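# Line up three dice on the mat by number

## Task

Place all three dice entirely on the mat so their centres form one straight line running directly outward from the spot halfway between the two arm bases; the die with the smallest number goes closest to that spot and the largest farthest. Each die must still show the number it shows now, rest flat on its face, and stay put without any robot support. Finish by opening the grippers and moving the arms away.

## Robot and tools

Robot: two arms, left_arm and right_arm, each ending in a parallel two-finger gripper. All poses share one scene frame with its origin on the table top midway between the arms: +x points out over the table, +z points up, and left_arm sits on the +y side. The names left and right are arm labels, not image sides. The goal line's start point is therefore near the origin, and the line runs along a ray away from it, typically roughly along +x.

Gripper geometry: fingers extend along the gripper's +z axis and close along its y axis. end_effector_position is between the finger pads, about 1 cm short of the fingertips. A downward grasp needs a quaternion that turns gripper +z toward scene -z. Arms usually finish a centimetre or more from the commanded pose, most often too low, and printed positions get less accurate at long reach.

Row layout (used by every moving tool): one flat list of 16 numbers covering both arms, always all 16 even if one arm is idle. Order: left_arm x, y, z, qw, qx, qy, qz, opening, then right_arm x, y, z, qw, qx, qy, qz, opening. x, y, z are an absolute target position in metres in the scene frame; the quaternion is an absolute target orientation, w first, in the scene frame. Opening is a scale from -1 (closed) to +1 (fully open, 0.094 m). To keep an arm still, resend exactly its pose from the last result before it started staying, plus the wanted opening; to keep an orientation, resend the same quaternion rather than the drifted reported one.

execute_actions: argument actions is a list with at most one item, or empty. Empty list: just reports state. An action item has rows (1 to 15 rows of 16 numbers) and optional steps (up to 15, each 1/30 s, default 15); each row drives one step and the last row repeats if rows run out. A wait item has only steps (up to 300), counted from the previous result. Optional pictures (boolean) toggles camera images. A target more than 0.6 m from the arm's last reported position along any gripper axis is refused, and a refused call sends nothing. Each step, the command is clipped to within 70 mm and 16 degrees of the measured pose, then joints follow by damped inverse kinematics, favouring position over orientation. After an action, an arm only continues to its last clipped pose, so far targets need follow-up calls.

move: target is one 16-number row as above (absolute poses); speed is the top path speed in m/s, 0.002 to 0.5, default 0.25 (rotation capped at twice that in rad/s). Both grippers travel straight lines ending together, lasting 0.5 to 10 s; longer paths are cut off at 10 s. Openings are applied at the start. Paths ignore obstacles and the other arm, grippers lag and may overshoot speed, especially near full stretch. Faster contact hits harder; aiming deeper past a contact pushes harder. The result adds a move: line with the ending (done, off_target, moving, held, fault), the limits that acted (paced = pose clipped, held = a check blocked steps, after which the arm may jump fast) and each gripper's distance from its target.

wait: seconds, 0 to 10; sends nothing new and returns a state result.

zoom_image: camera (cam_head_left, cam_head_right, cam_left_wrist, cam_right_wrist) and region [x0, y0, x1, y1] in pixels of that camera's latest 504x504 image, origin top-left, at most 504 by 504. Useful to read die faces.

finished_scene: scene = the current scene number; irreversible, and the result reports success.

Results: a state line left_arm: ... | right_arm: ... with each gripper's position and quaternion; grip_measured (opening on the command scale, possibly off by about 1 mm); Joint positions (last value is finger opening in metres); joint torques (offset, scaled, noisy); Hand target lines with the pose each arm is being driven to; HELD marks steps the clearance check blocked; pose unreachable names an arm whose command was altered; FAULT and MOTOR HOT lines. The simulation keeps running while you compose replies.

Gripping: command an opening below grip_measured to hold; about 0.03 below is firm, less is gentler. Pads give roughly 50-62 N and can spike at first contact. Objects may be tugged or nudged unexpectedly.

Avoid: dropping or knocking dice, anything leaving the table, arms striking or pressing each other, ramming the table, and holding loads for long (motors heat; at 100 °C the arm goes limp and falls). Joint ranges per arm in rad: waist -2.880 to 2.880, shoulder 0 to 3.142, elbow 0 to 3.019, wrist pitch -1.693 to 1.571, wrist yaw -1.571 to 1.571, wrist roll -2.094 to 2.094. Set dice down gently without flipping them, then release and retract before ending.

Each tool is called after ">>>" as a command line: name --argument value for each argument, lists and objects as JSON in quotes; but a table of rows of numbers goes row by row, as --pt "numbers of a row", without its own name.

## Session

>>> execute_actions --actions '[]'

Scene clock: 0.00 s of 4800.00 s.
left_arm: end_effector_position=(+0.4217, +0.8418, +0.3022) grip_measured=+1.000 end_effector_quat_wxyz=(+0.721, -0.563, +0.379, +0.135) | right_arm: end_effector_position=(+0.3291, +0.4855, +0.3727) grip_measured=+1.000 end_effector_quat_wxyz=(-0.320, +0.663, -0.425, -0.527)
Joint positions: left_arm=[ 0.576  1.524  0.881  0.727 -0.397 -0.76   0.094] | right_arm=[ 0.942  2.242  2.412 -0.67  -1.046 -0.417  0.094]
Joint velocities: left_arm=[-0.005 -0.005 -0.007 -0.007 -0.051 -0.007  0.   ] | right_arm=[-0.005 -0.005  0.007 -0.007  0.037  0.022  0.   ]
Joint torques (N m, as the arm reports them, + toward a larger angle): no reading
Motor temperatures (°C, as the motors report them): left_arm=[21 24 24 22 21 24] | right_arm=[24 25 24 23 22 24]
Hand target (left_arm): +0.425, +0.845, +0.323; +0.735, -0.555, +0.366, +0.132
Hand target (right_arm): +0.330, +0.487, +0.382; -0.329, +0.664, -0.417, -0.526

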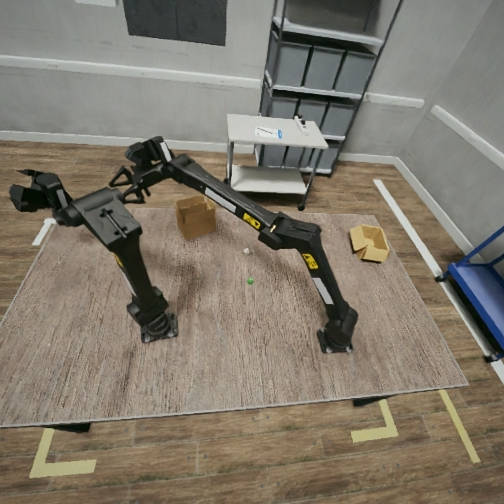

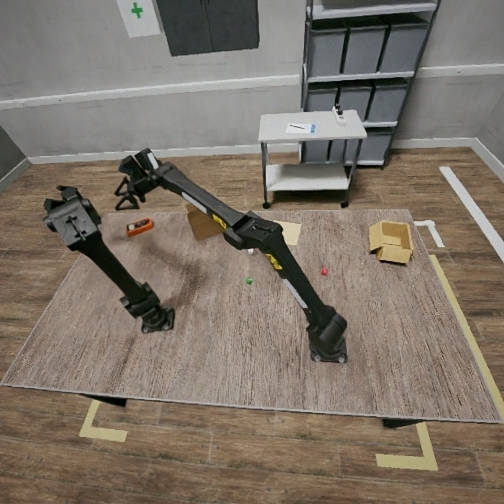

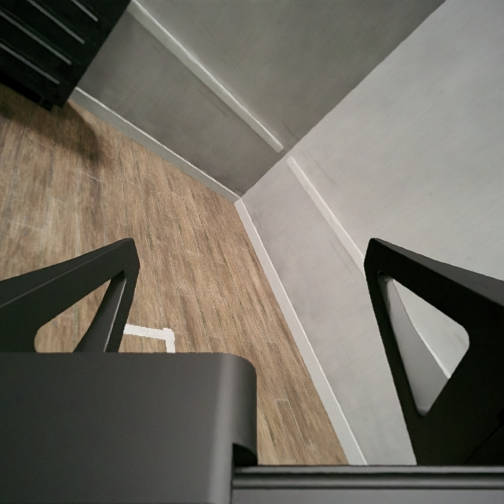

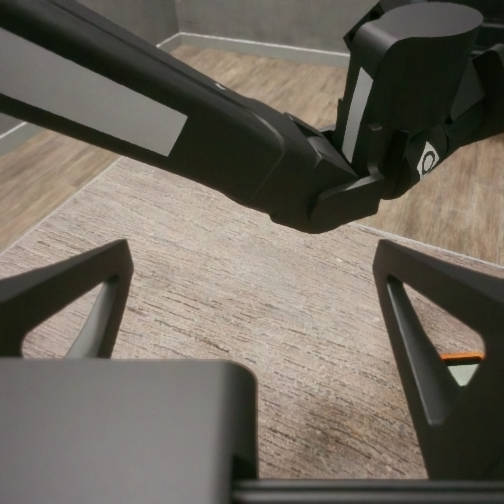

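>>> move --target '[0.4217,0.8418,0.3022,0.721,-0.563,0.379,0.135,1,0.3,0.0,0.33,-0.32,0.663,-0.425,-0.527,1]'

>>> move --target '[0.3,0.4,0.25,0,0,1,0,1,0.27,-0.27,0.12,0,0,1,0,1]'

>>> move --target '[0.3,0.04,0.2,0,0,1,0,1,0.27,-0.27,0.12,0,0,1,0,1]'

Scene clock: 9.37 s of 4800.00 s.
left_arm: end_effector_position=(+0.4217, +0.8418, +0.3022) grip_measured=+1.000 end_effector_quat_wxyz=(+0.721, -0.563, +0.379, +0.135) | right_arm: end_effector_position=(+0.3120, +0.1896, +0.3267) grip_measured=+1.000 end_effector_quat_wxyz=(-0.302, +0.643, -0.451, -0.541)
Joint positions: left_arm=[ 0.576  1.524  0.881  0.727 -0.397 -0.76   0.094] | right_arm=[ 0.628  1.636  1.437 -0.777 -1.286 -0.856  0.094]
Joint velocities: left_arm=[-0.015  0.005 -0.012 -0.007  0.007  0.051  0.   ] | right_arm=[-0.024  0.015  0.017 -0.012 -0.037 -0.037  0.   ]
Joint torques (N m, as the arm reports them, + toward a larger angle): left_arm=[  0.48 -13.11   8.77   1.94  -0.13   0.03] | right_arm=[  0.35 -13.99   9.68   1.7   -0.47   0.07]
Motor temperatures (°C, as the motors report them): left_arm=[21 25 26 22 21 24] | right_arm=[24 27 26 23 22 24]
Hand target (left_arm): +0.422, +0.842, +0.302; +0.721, -0.563, +0.379, +0.135
Hand target (right_arm): +0.312, +0.194, +0.328; -0.303, +0.645, -0.447, -0.540
Off the commanded pose (left_arm): 0.000 m, 0 deg.
Off the commanded pose (right_arm): 0.190 m, 5 deg; position clipped at the last step of the last action.
After step 90, 4.10 s passed at rest.
move: held (right_arm); limits=paced,held; held on 28 of 68 steps (right_arm), including the last (right_arm)
pose unreachable (right arm): on one or more control steps of this call this arm could not follow its commanded pose, so it was not sent that pose on those steps. On the call's last step it was still not sent that pose. It may still have moved: this result reports where it is.
cause: the commanded pose would bring two parts of the arm too close to each other (its wrist (the part past joint 4) and its wrist camera, with joints 5 (wrist yaw) and 6 (wrist roll) between them).

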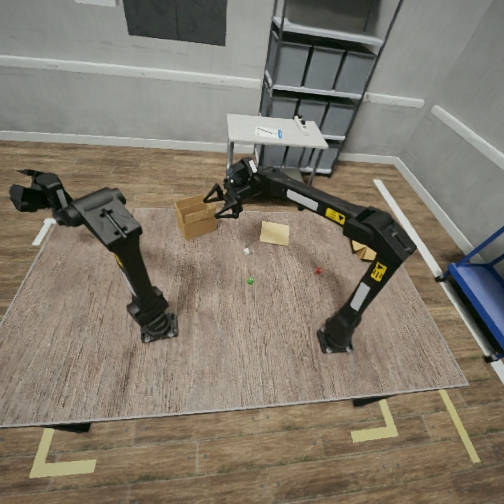

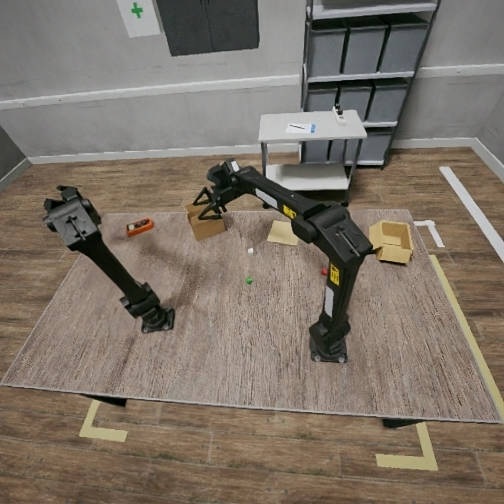

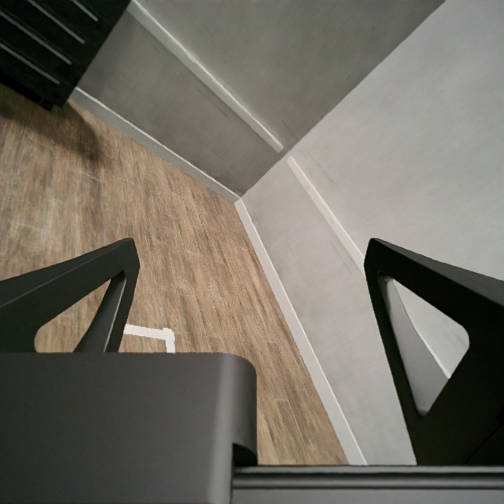

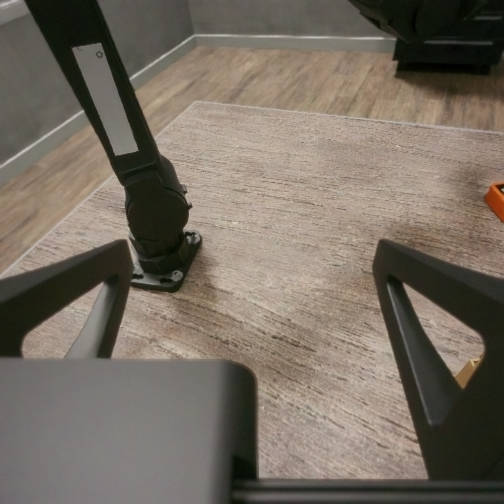

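Scene clock: 14.73 s of 4800.00 s.
left_arm: end_effector_position=(+0.2845, +0.4022, +0.2262) grip_measured=+1.000 end_effector_quat_wxyz=(-0.020, -0.016, +1.000, -0.009) | right_arm: end_effector_position=(+0.2738, -0.2691, +0.1268) grip_measured=+1.000 end_effector_quat_wxyz=(+0.017, -0.012, +1.000, -0.003)
Joint positions: left_arm=[-0.061  1.036  0.986 -1.562  0.013  0.096  0.094] | right_arm=[ 0.007  1.228  0.86  -1.168  0.005 -0.032  0.094]
Joint velocities: left_arm=[-0.005 -0.015 -0.002 -0.022  0.022  0.037  0.   ] | right_arm=[-0.015  0.005 -0.002  0.002  0.007 -0.066  0.   ]
Joint torques (N m, as the arm reports them, + toward a larger angle): left_arm=[-0.77 -5.57 14.27 -0.23 -0.2   0.06] | right_arm=[-0.28 -6.18  8.14 -0.09  0.24  0.09]
Motor temperatures (°C, as the motors report them): left_arm=[21 25 28 22 21 24] | right_arm=[24 26 26 23 22 24]
Hand target (left_arm): +0.296, +0.401, +0.248; +0.000, -0.007, +1.000, -0.005
Hand target (right_arm): +0.269, -0.272, +0.120; -0.002, -0.003, +1.000, -0.004
Off the commanded pose (left_arm): 0.029 m, 3 deg.
Off the commanded pose (right_arm): 0.008 m, 2 deg.
move: off_target (left_arm)

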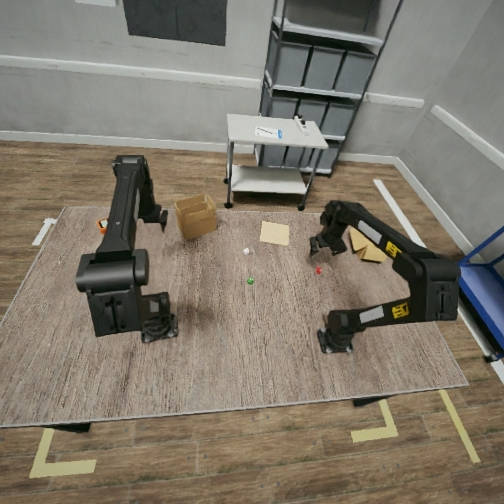

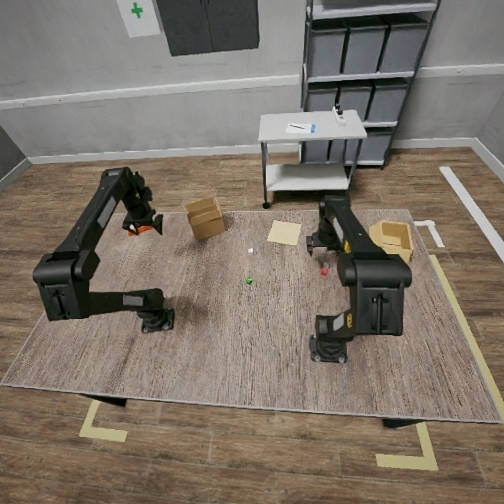

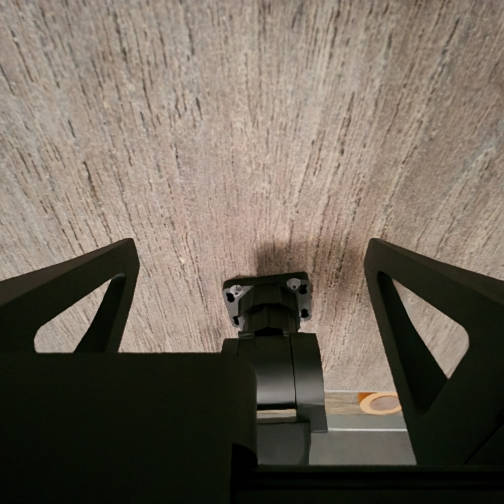

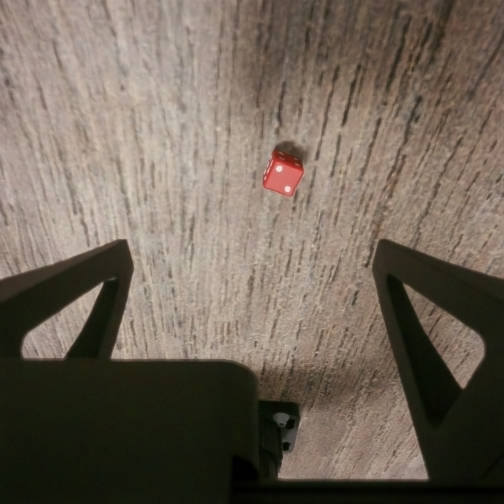

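Scene clock: 16.73 s of 4800.00 s.
left_arm: end_effector_position=(+0.2859, +0.0614, +0.1801) grip_measured=+1.000 end_effector_quat_wxyz=(-0.030, +0.005, +0.999, +0.029) | right_arm: end_effector_position=(+0.2738, -0.2689, +0.1268) grip_measured=+1.000 end_effector_quat_wxyz=(+0.017, -0.007, +1.000, -0.002)
Joint positions: left_arm=[-1.062  1.473  1.238 -1.418  0.008 -0.862  0.094] | right_arm=[ 0.007  1.228  0.86  -1.168  0.004 -0.023  0.094]
Joint velocities: left_arm=[-0.005 -0.015 -0.027 -0.022 -0.037 -0.007  0.   ] | right_arm=[-0.015  0.005 -0.007 -0.002  0.051 -0.037  0.   ]
Joint torques (N m, as the arm reports them, + toward a larger angle): left_arm=[  0.57 -13.19  13.42   0.58  -0.41  -0.16] | right_arm=[-0.03 -6.36  8.01  0.09  0.    0.13]
Motor temperatures (°C, as the motors report them): left_arm=[21 25 29 22 21 24] | right_arm=[24 26 27 23 22 24]
Hand target (left_arm): +0.298, +0.046, +0.202; -0.005, +0.000, +1.000, +0.004
Hand target (right_arm): +0.270, -0.270, +0.120; +0.000, -0.000, +1.000, -0.000
Off the commanded pose (left_arm): 0.032 m, 5 deg.
Off the commanded pose (right_arm): 0.008 m, 2 deg.
move: off_target (left_arm)

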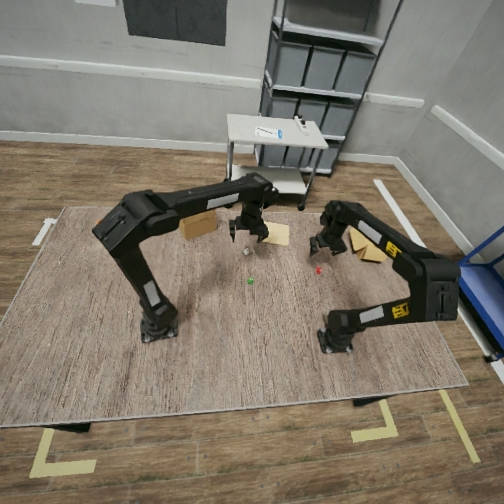

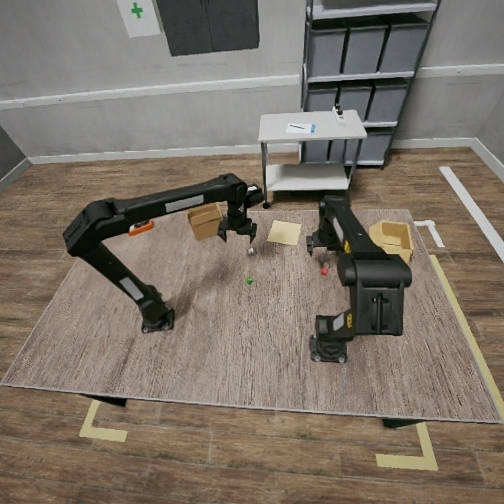

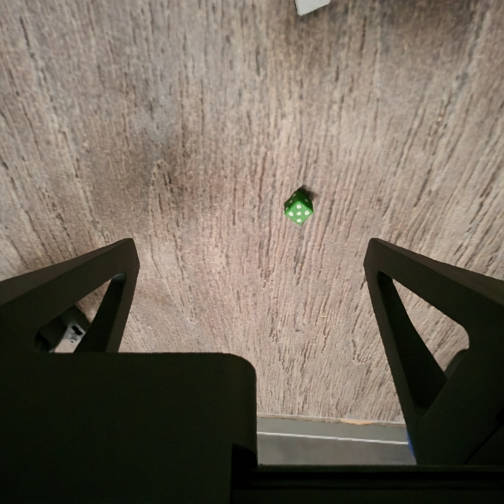

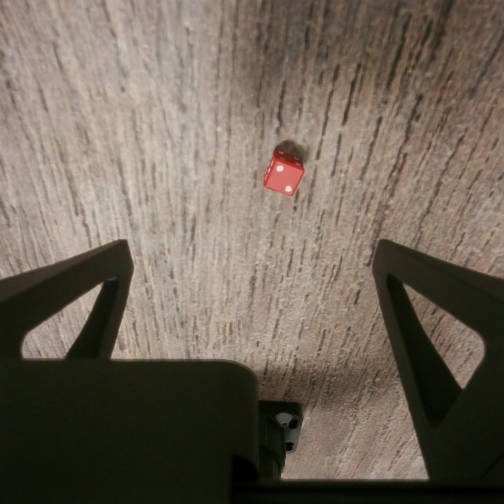

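>>> move --target '[0.385,0.02,0.08,0,0,1,0,0.6,0.256,-0.29,0.04,0,0.17,0.985,0,0.4]'

Scene clock: 23.37 s of 4800.00 s.
left_arm: end_effector_position=(+0.3613, +0.0351, +0.0611) grip_measured=+0.601 end_effector_quat_wxyz=(-0.028, -0.000, +0.999, +0.026) | right_arm: end_effector_position=(+0.2534, -0.2879, +0.0446) grip_measured=+0.402 end_effector_quat_wxyz=(-0.001, +0.161, +0.987, -0.002)
Joint positions: left_arm=[-0.977  1.755  1.252 -1.143  0.003 -0.788  0.075] | right_arm=[-0.056  1.323  0.697 -0.947  0.004  0.252  0.066]
Joint velocities: left_arm=[-0.015 -0.024 -0.007 -0.002  0.007  0.051  0.   ] | right_arm=[-0.005 -0.005  0.022 -0.012 -0.066 -0.051 -0.   ]
Joint torques (N m, as the arm reports them, + toward a larger angle): left_arm=[  1.53 -16.64  12.39   1.11  -0.37   0.06] | right_arm=[-0.72 -6.22  7.37  1.1  -0.01  0.19]
Motor temperatures (°C, as the motors report them): left_arm=[21 25 30 22 21 24] | right_arm=[24 26 27 23 22 24]
Hand target (left_arm): +0.384, +0.021, +0.082; +0.000, +0.000, +1.000, -0.000
Hand target (right_arm): +0.257, -0.290, +0.040; -0.000, +0.170, +0.985, -0.000
Off the commanded pose (left_arm): 0.034 m, 4 deg.
Off the commanded pose (right_arm): 0.006 m, 1 deg.
After step 90, 2.30 s passed at rest.
move: off_target (left_arm)

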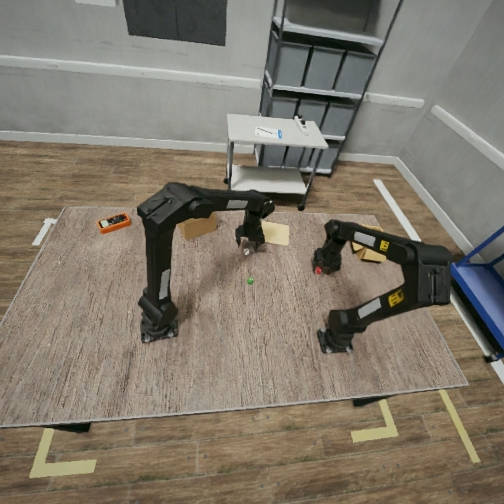

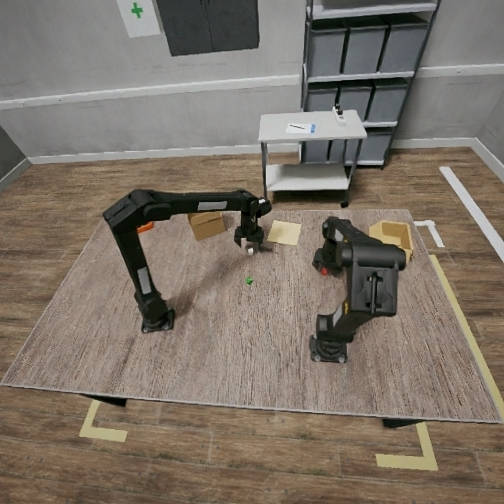

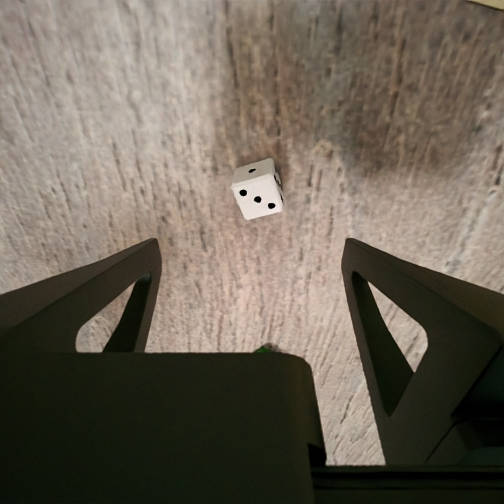

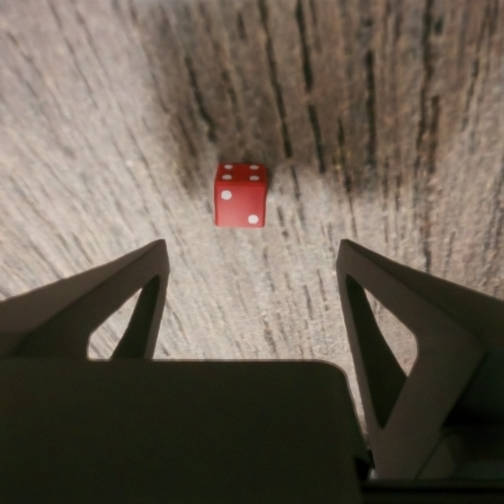

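>>> move --target '[0.362,0.033,0.013,0,-0.156,0.988,0,0.4,0.262,-0.287,0.008,0,0.17,0.985,0,0.4]' --speed 0.08

Scene clock: 28.70 s of 4800.00 s.
left_arm: end_effector_position=(+0.3601, +0.0363, +0.0158) grip_measured=+0.402 end_effector_quat_wxyz=(-0.005, -0.150, +0.989, +0.004) | right_arm: end_effector_position=(+0.2623, -0.2886, +0.0164) grip_measured=+0.402 end_effector_quat_wxyz=(+0.006, +0.167, +0.986, -0.001)
Joint positions: left_arm=[-0.977  1.78   1.149 -0.952  0.003 -1.09   0.066] | right_arm=[-0.056  1.399  0.675 -0.836  0.004  0.264  0.066]
Joint velocities: left_arm=[ 0.005  0.015 -0.022  0.012 -0.022 -0.051 -0.001] | right_arm=[-0.015 -0.015 -0.007  0.007 -0.051  0.037  0.   ]
Joint torques (N m, as the arm reports them, + toward a larger angle): left_arm=[  0.46 -14.52   7.29   1.16  -0.38  -0.14] | right_arm=[ 0.14 -6.15  6.26  1.37  0.    0.13]
Motor temperatures (°C, as the motors report them): left_arm=[21 26 30 22 21 24] | right_arm=[24 26 27 23 22 24]
Hand target (left_arm): +0.362, +0.033, +0.013; -0.000, -0.155, +0.988, -0.000
Hand target (right_arm): +0.262, -0.287, +0.008; +0.000, +0.170, +0.985, -0.000
Off the commanded pose (left_arm): 0.005 m, 1 deg.
Off the commanded pose (right_arm): 0.009 m, 1 deg.
move: done

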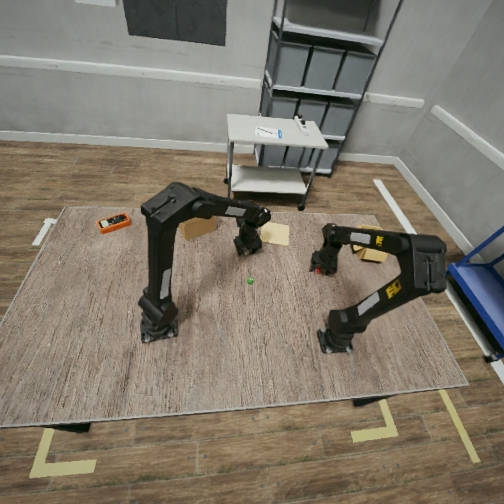

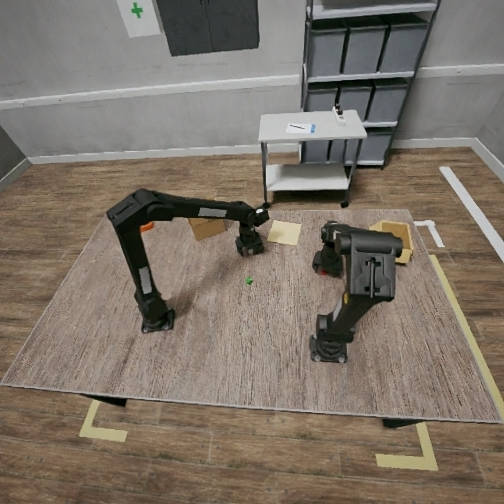

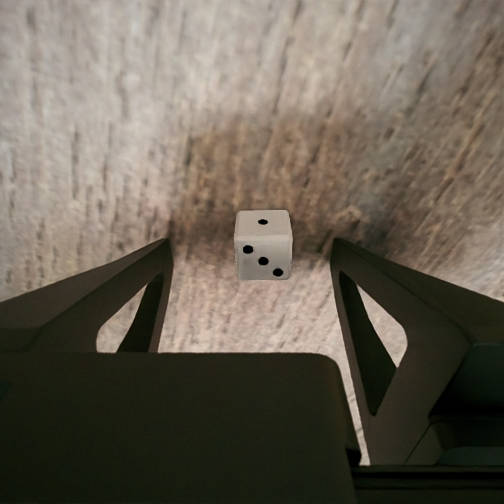

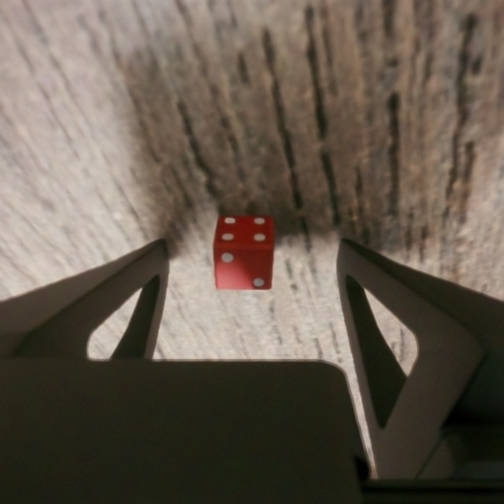

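>>> move --target '[0.362,0.033,0.013,0,-0.156,0.988,0,-0.68,0.262,-0.287,0.012,0,0.17,0.985,0,-0.68]'

>>> move --target '[0.362,0.08,0.09,0,-0.156,0.988,0,-0.68,0.27,-0.287,0.09,0,0.17,0.985,0,-0.68]'

>>> move --target '[0.33,0.14,0.09,0,0,1,0,-0.68,0.5,-0.16,0.17,0,0,1,0,-0.68]'

Scene clock: 35.13 s of 4800.00 s.
left_arm: end_effector_position=(+0.3601, +0.0363, +0.0158) grip_measured=-0.616 end_effector_quat_wxyz=(-0.005, -0.152, +0.988, +0.004) | right_arm: end_effector_position=(+0.2623, -0.2886, +0.0164) grip_measured=-0.601 end_effector_quat_wxyz=(+0.006, +0.167, +0.986, -0.001)
Joint positions: left_arm=[-0.977  1.78   1.149 -0.952  0.003 -1.093  0.018] | right_arm=[-0.056  1.399  0.675 -0.836  0.004  0.264  0.019]
Joint velocities: left_arm=[-0.015 -0.005 -0.002 -0.002 -0.081  0.022 -0.   ] | right_arm=[-0.005 -0.005 -0.022 -0.012 -0.051 -0.037 -0.   ]
Joint torques (N m, as the arm reports them, + toward a larger angle): left_arm=[  0.37 -15.15   7.3    1.14  -0.35  -0.18] | right_arm=[ 0.03 -7.15  6.59  0.75 -0.03  0.15]
Motor temperatures (°C, as the motors report them): left_arm=[21 26 29 22 21 24] | right_arm=[24 26 26 23 22 24]
Hand target (left_arm): +0.362, +0.033, +0.013; -0.000, -0.156, +0.988, +0.000
Hand target (right_arm): +0.262, -0.287, +0.012; +0.000, +0.170, +0.985, -0.000
Off the commanded pose (left_arm): 0.005 m, 1 deg.
Off the commanded pose (right_arm): 0.005 m, 1 deg.
After step 90, 2.73 s passed at rest.
move: done

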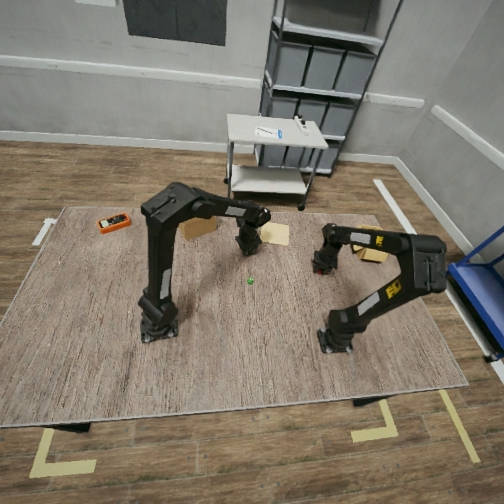

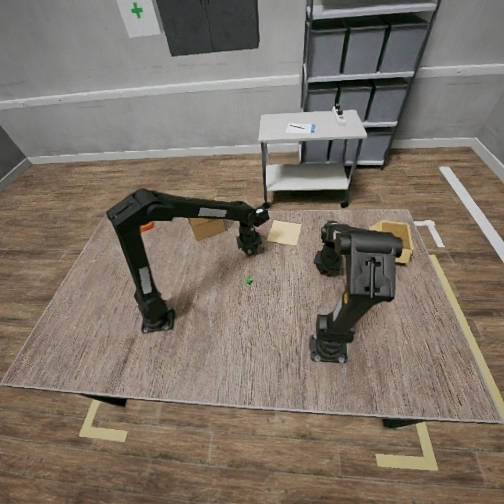

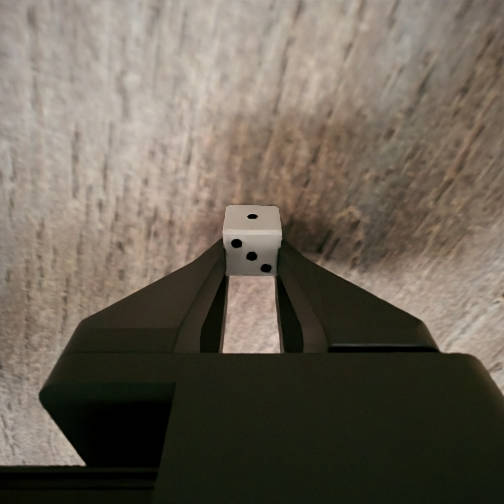

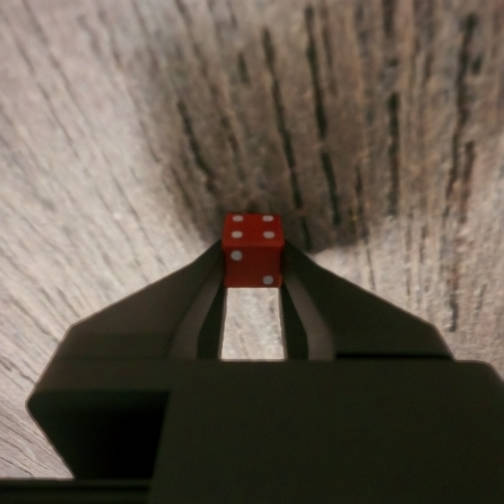

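Scene clock: 36.03 s of 4800.00 s.
left_arm: end_effector_position=(+0.3596, +0.0778, +0.0872) grip_measured=-0.616 end_effector_quat_wxyz=(+0.002, -0.159, +0.987, -0.005) | right_arm: end_effector_position=(+0.2595, -0.2883, +0.0786) grip_measured=-0.601 end_effector_quat_wxyz=(-0.009, +0.168, +0.986, -0.002)
Joint positions: left_arm=[-0.912  1.6    1.127 -1.088  0.003 -1.043  0.018] | right_arm=[-0.056  1.291  0.774 -1.072  0.003  0.266  0.019]
Joint velocities: left_arm=[-0.005 -0.005 -0.002 -0.007 -0.066 -0.022  0.   ] | right_arm=[-0.015  0.015  0.002 -0.002 -0.022 -0.007 -0.001]
Joint torques (N m, as the arm reports them, + toward a larger angle): left_arm=[  1.27 -13.28   8.95  -0.21  -0.35   0.12] | right_arm=[ 0.28 -7.56  9.6  -0.28 -0.03  0.09]
Motor temperatures (°C, as the motors report them): left_arm=[21 26 29 22 21 24] | right_arm=[24 26 26 23 22 24]
Hand target (left_arm): +0.362, +0.080, +0.089; +0.000, -0.156, +0.988, -0.000
Hand target (right_arm): +0.269, -0.287, +0.090; +0.000, +0.170, +0.985, +0.000
Off the commanded pose (left_arm): 0.004 m, 1 deg.
Off the commanded pose (right_arm): 0.016 m, 1 deg.
move: off_target (right_arm)

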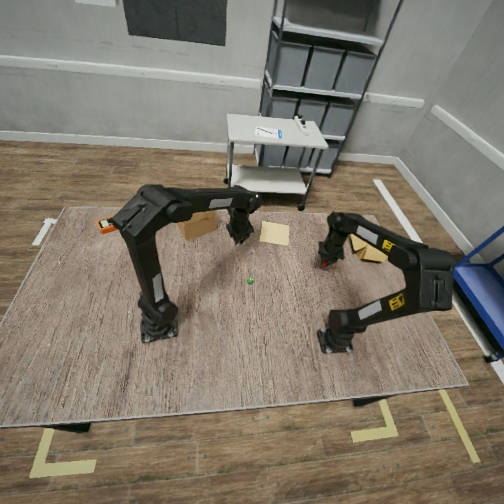

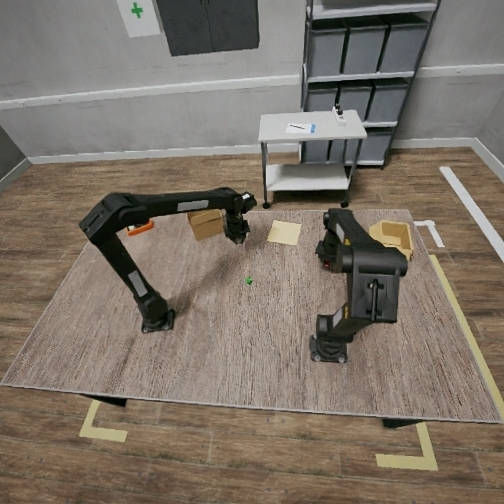

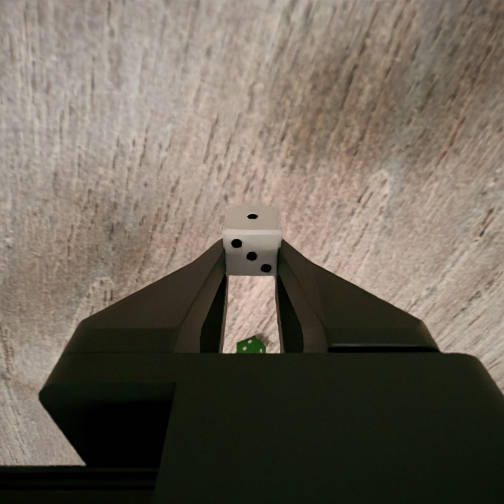

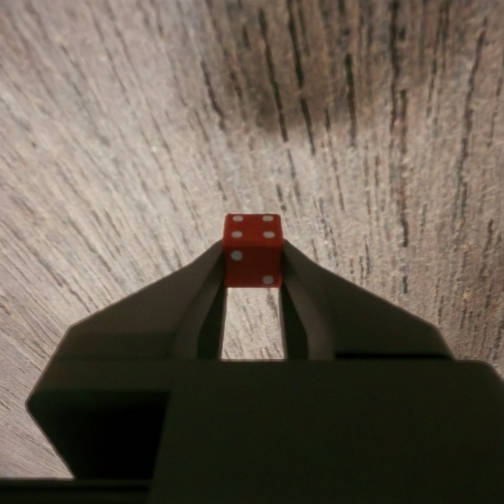

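Scene clock: 37.70 s of 4800.00 s.
left_arm: end_effector_position=(+0.3247, +0.1368, +0.0843) grip_measured=-0.616 end_effector_quat_wxyz=(-0.009, -0.000, +1.000, +0.005) | right_arm: end_effector_position=(+0.4883, -0.1647, +0.1728) grip_measured=-0.601 end_effector_quat_wxyz=(+0.005, +0.007, +1.000, +0.000)
Joint positions: left_arm=[-0.856  1.464  0.961 -1.088  0.003 -0.668  0.018] | right_arm=[ 0.201  1.786  1.609 -1.384  0.001  0.199  0.019]
Joint velocities: left_arm=[-0.005 -0.015 -0.022  0.007 -0.022 -0.037  0.   ] | right_arm=[ 0.005 -0.005  0.022  0.002  0.051 -0.066 -0.   ]
Joint torques (N m, as the arm reports them, + toward a larger angle): left_arm=[  2.1  -12.65   7.9    0.75  -0.33   0.11] | right_arm=[  0.51 -13.67  11.84  -0.25  -0.02  -0.01]
Motor temperatures (°C, as the motors report them): left_arm=[21 26 29 22 21 24] | right_arm=[24 26 27 23 22 24]
Hand target (left_arm): +0.330, +0.140, +0.089; +0.000, -0.000, +1.000, -0.000
Hand target (right_arm): +0.499, -0.160, +0.172; +0.002, -0.000, +1.000, +0.001
Off the commanded pose (left_arm): 0.008 m, 1 deg.
Off the commanded pose (right_arm): 0.013 m, 1 deg.
move: off_target (right_arm)

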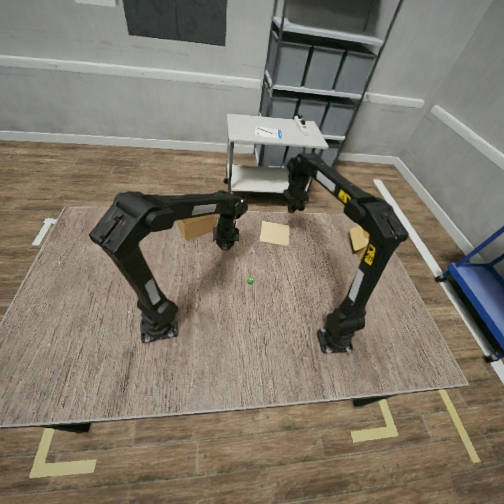

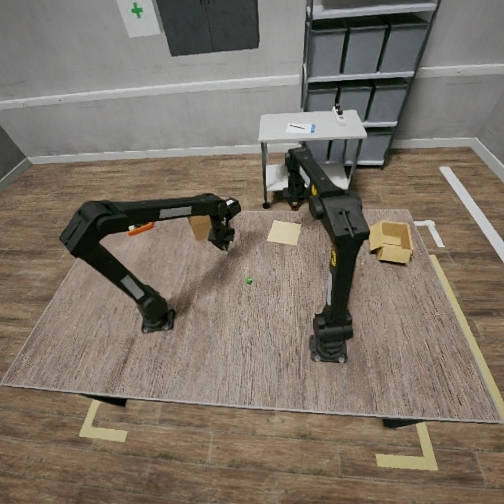

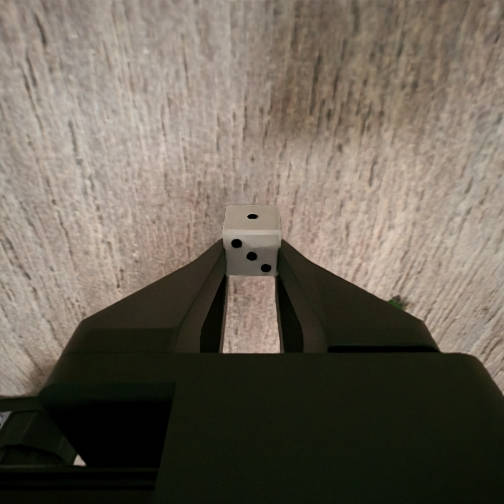

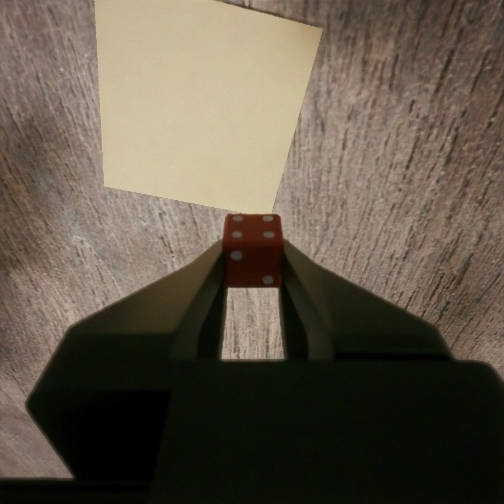

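>>> move --target '[0.33,0.14,0.09,0,0,1,0,-0.68,0.459,-0.108,0.035,0,0,1,0,-0.68]' --speed 0.15

>>> move --target '[0.33,0.14,0.09,0,0,1,0,-0.68,0.459,-0.108,0.015,0,0,1,0,-0.68]' --speed 0.03

Scene clock: 45.10 s of 4800.00 s.
left_arm: end_effector_position=(+0.3247, +0.1368, +0.0843) grip_measured=-0.616 end_effector_quat_wxyz=(-0.009, +0.002, +1.000, +0.005) | right_arm: end_effector_position=(+0.4579, -0.1112, +0.0464) grip_measured=-0.601 end_effector_quat_wxyz=(+0.003, -0.003, +1.000, +0.000)
Joint positions: left_arm=[-0.856  1.464  0.961 -1.088  0.003 -0.664  0.018] | right_arm=[ 0.311  1.856  1.357 -1.066  0.001  0.29   0.019]
Joint velocities: left_arm=[-0.005  0.005 -0.002 -0.022 -0.051  0.022 -0.   ] | right_arm=[-0.015 -0.005 -0.012  0.017 -0.022  0.081  0.   ]
Joint torques (N m, as the arm reports them, + toward a larger angle): left_arm=[  1.82 -12.6    7.98   0.65  -0.32   0.03] | right_arm=[  0.68 -13.01   7.78   1.32   0.06   0.15]
Motor temperatures (°C, as the motors report them): left_arm=[21 26 28 22 21 24] | right_arm=[24 26 28 23 22 24]
Hand target (left_arm): +0.330, +0.140, +0.090; +0.000, +0.000, +1.000, +0.000
Hand target (right_arm): +0.461, -0.108, +0.035; +0.001, +0.000, +1.000, +0.001
Off the commanded pose (left_arm): 0.008 m, 1 deg.
Off the commanded pose (right_arm): 0.012 m, 0 deg.
After step 90, 2.93 s passed at rest.
move: off_target (right_arm)

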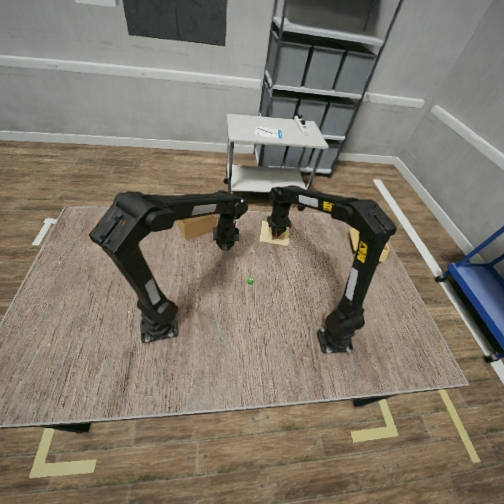

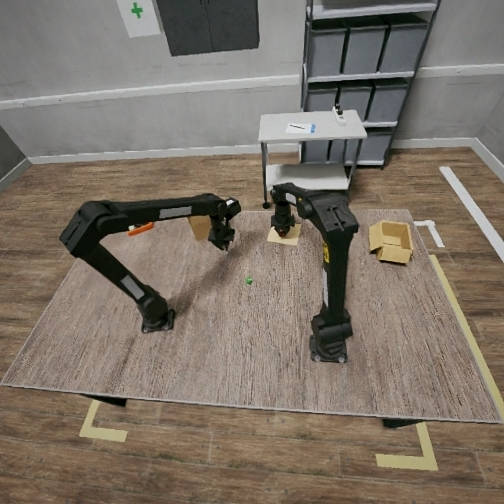

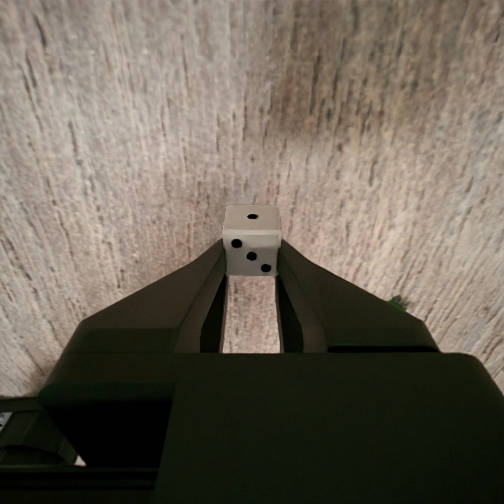

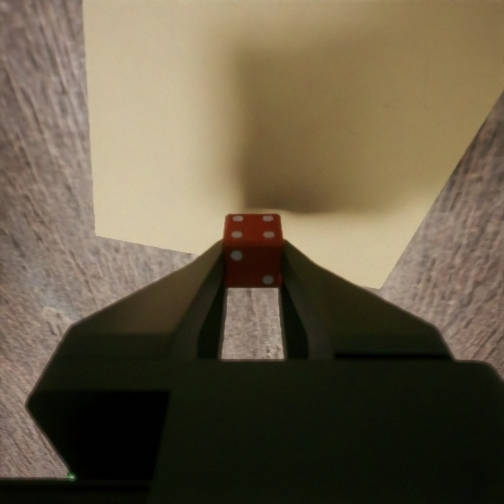

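Scene clock: 46.53 s of 4800.00 s.
left_arm: end_effector_position=(+0.3247, +0.1368, +0.0843) grip_measured=-0.616 end_effector_quat_wxyz=(-0.009, +0.002, +1.000, +0.005) | right_arm: end_effector_position=(+0.4597, -0.1107, +0.0342) grip_measured=-0.601 end_effector_quat_wxyz=(+0.010, -0.002, +1.000, +0.002)
Joint positions: left_arm=[-0.856  1.464  0.961 -1.088  0.003 -0.664  0.018] | right_arm=[ 0.311  1.868  1.339 -1.022  0.001  0.291  0.019]
Joint velocities: left_arm=[-0.015  0.005 -0.002  0.007 -0.066 -0.037 -0.   ] | right_arm=[-0.005 -0.005 -0.007 -0.017  0.037  0.051 -0.001]
Joint torques (N m, as the arm reports them, + toward a larger angle): left_arm=[  1.92 -12.85   7.86   0.54  -0.33   0.08] | right_arm=[  0.57 -13.34   7.37   1.52   0.1    0.13]
Motor temperatures (°C, as the motors report them): left_arm=[21 26 28 22 21 24] | right_arm=[24 26 28 23 22 24]
Hand target (left_arm): +0.330, +0.140, +0.090; +0.000, +0.000, +1.000, +0.000
Hand target (right_arm): +0.459, -0.108, +0.015; -0.000, -0.000, +1.000, -0.000
Off the commanded pose (left_arm): 0.008 m, 1 deg.
Off the commanded pose (right_arm): 0.019 m, 1 deg.
move: off_target (right_arm)

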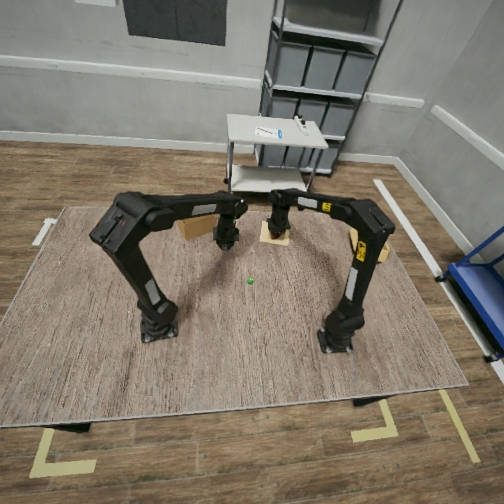

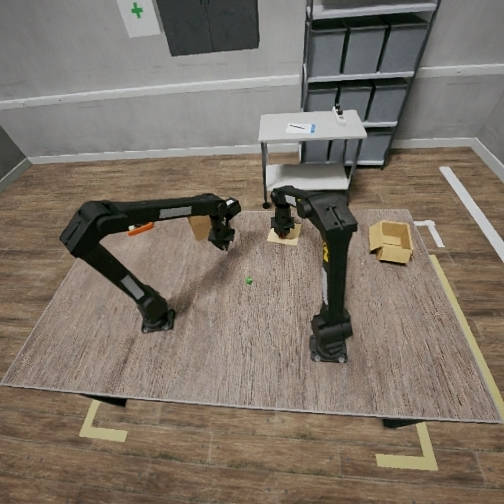

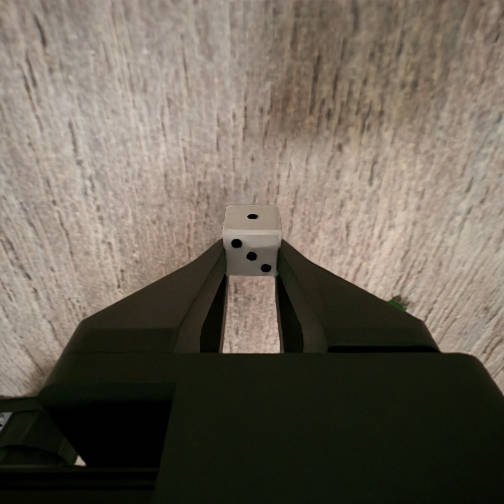

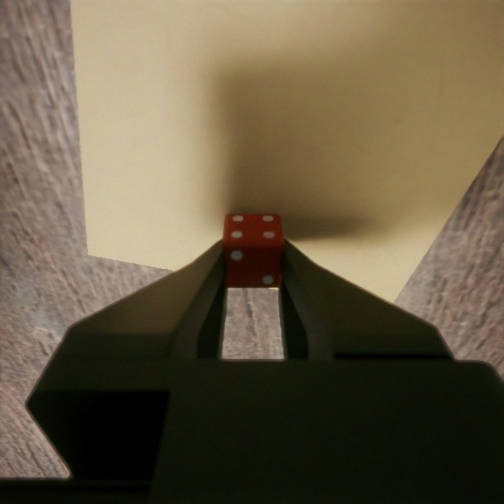

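Friction stall likely; go lower.

>>> move --target '[0.33,0.14,0.09,0,0,1,0,-0.68,0.459,-0.108,0.003,0,0,1,0,-0.68]' --speed 0.03

Scene clock: 49.93 s of 4800.00 s.
left_arm: end_effector_position=(+0.3247, +0.1368, +0.0843) grip_measured=-0.616 end_effector_quat_wxyz=(-0.009, +0.002, +1.000, +0.005) | right_arm: end_effector_position=(+0.4615, -0.1101, +0.0250) grip_measured=-0.601 end_effector_quat_wxyz=(+0.013, -0.002, +1.000, +0.003)
Joint positions: left_arm=[-0.856  1.464  0.961 -1.088  0.003 -0.664  0.018] | right_arm=[ 0.311  1.88   1.33  -0.994  0.001  0.291  0.019]
Joint velocities: left_arm=[-0.015 -0.015 -0.012  0.002 -0.095  0.007 -0.001] | right_arm=[-0.005 -0.015 -0.017 -0.017 -0.007 -0.007  0.001]
Joint torques (N m, as the arm reports them, + toward a larger angle): left_arm=[  1.26 -11.77   8.06   0.75  -0.32   0.09] | right_arm=[  0.65 -12.73   7.17   1.29   0.1    0.12]
Motor temperatures (°C, as the motors report them): left_arm=[21 26 28 22 21 24] | right_arm=[24 26 28 23 22 24]
Hand target (left_arm): +0.330, +0.140, +0.090; +0.000, +0.000, +1.000, +0.000
Hand target (right_arm): +0.459, -0.108, +0.004; +0.000, -0.000, +1.000, -0.000
Off the commanded pose (left_arm): 0.008 m, 1 deg.
Off the commanded pose (right_arm): 0.022 m, 2 deg.
move: off_target (right_arm)

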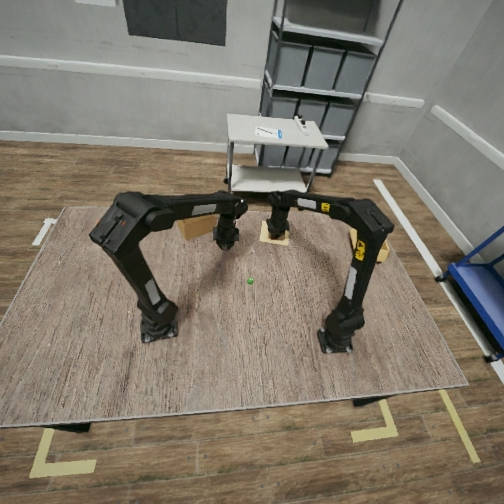

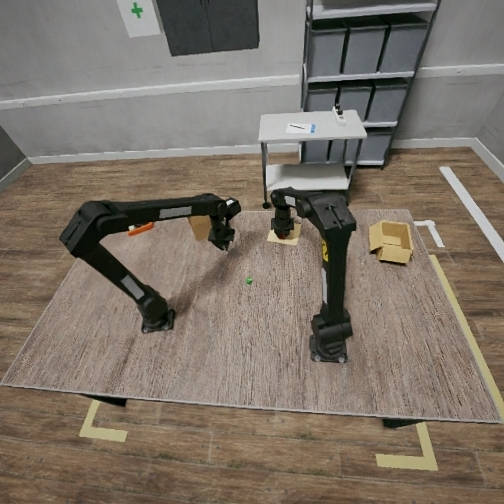

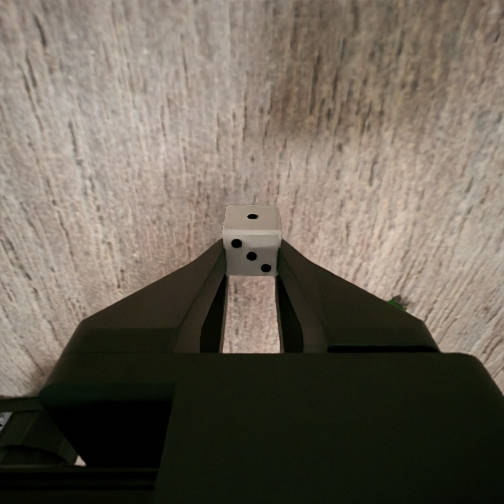

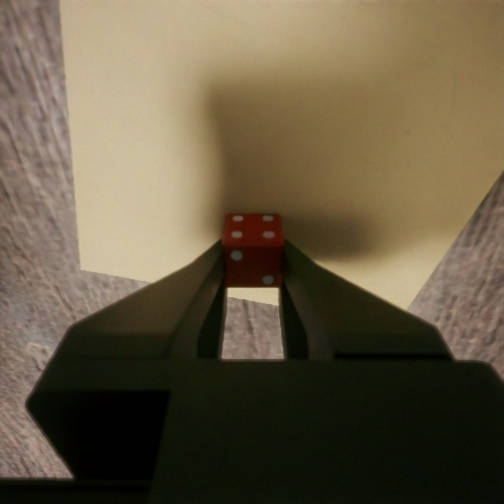

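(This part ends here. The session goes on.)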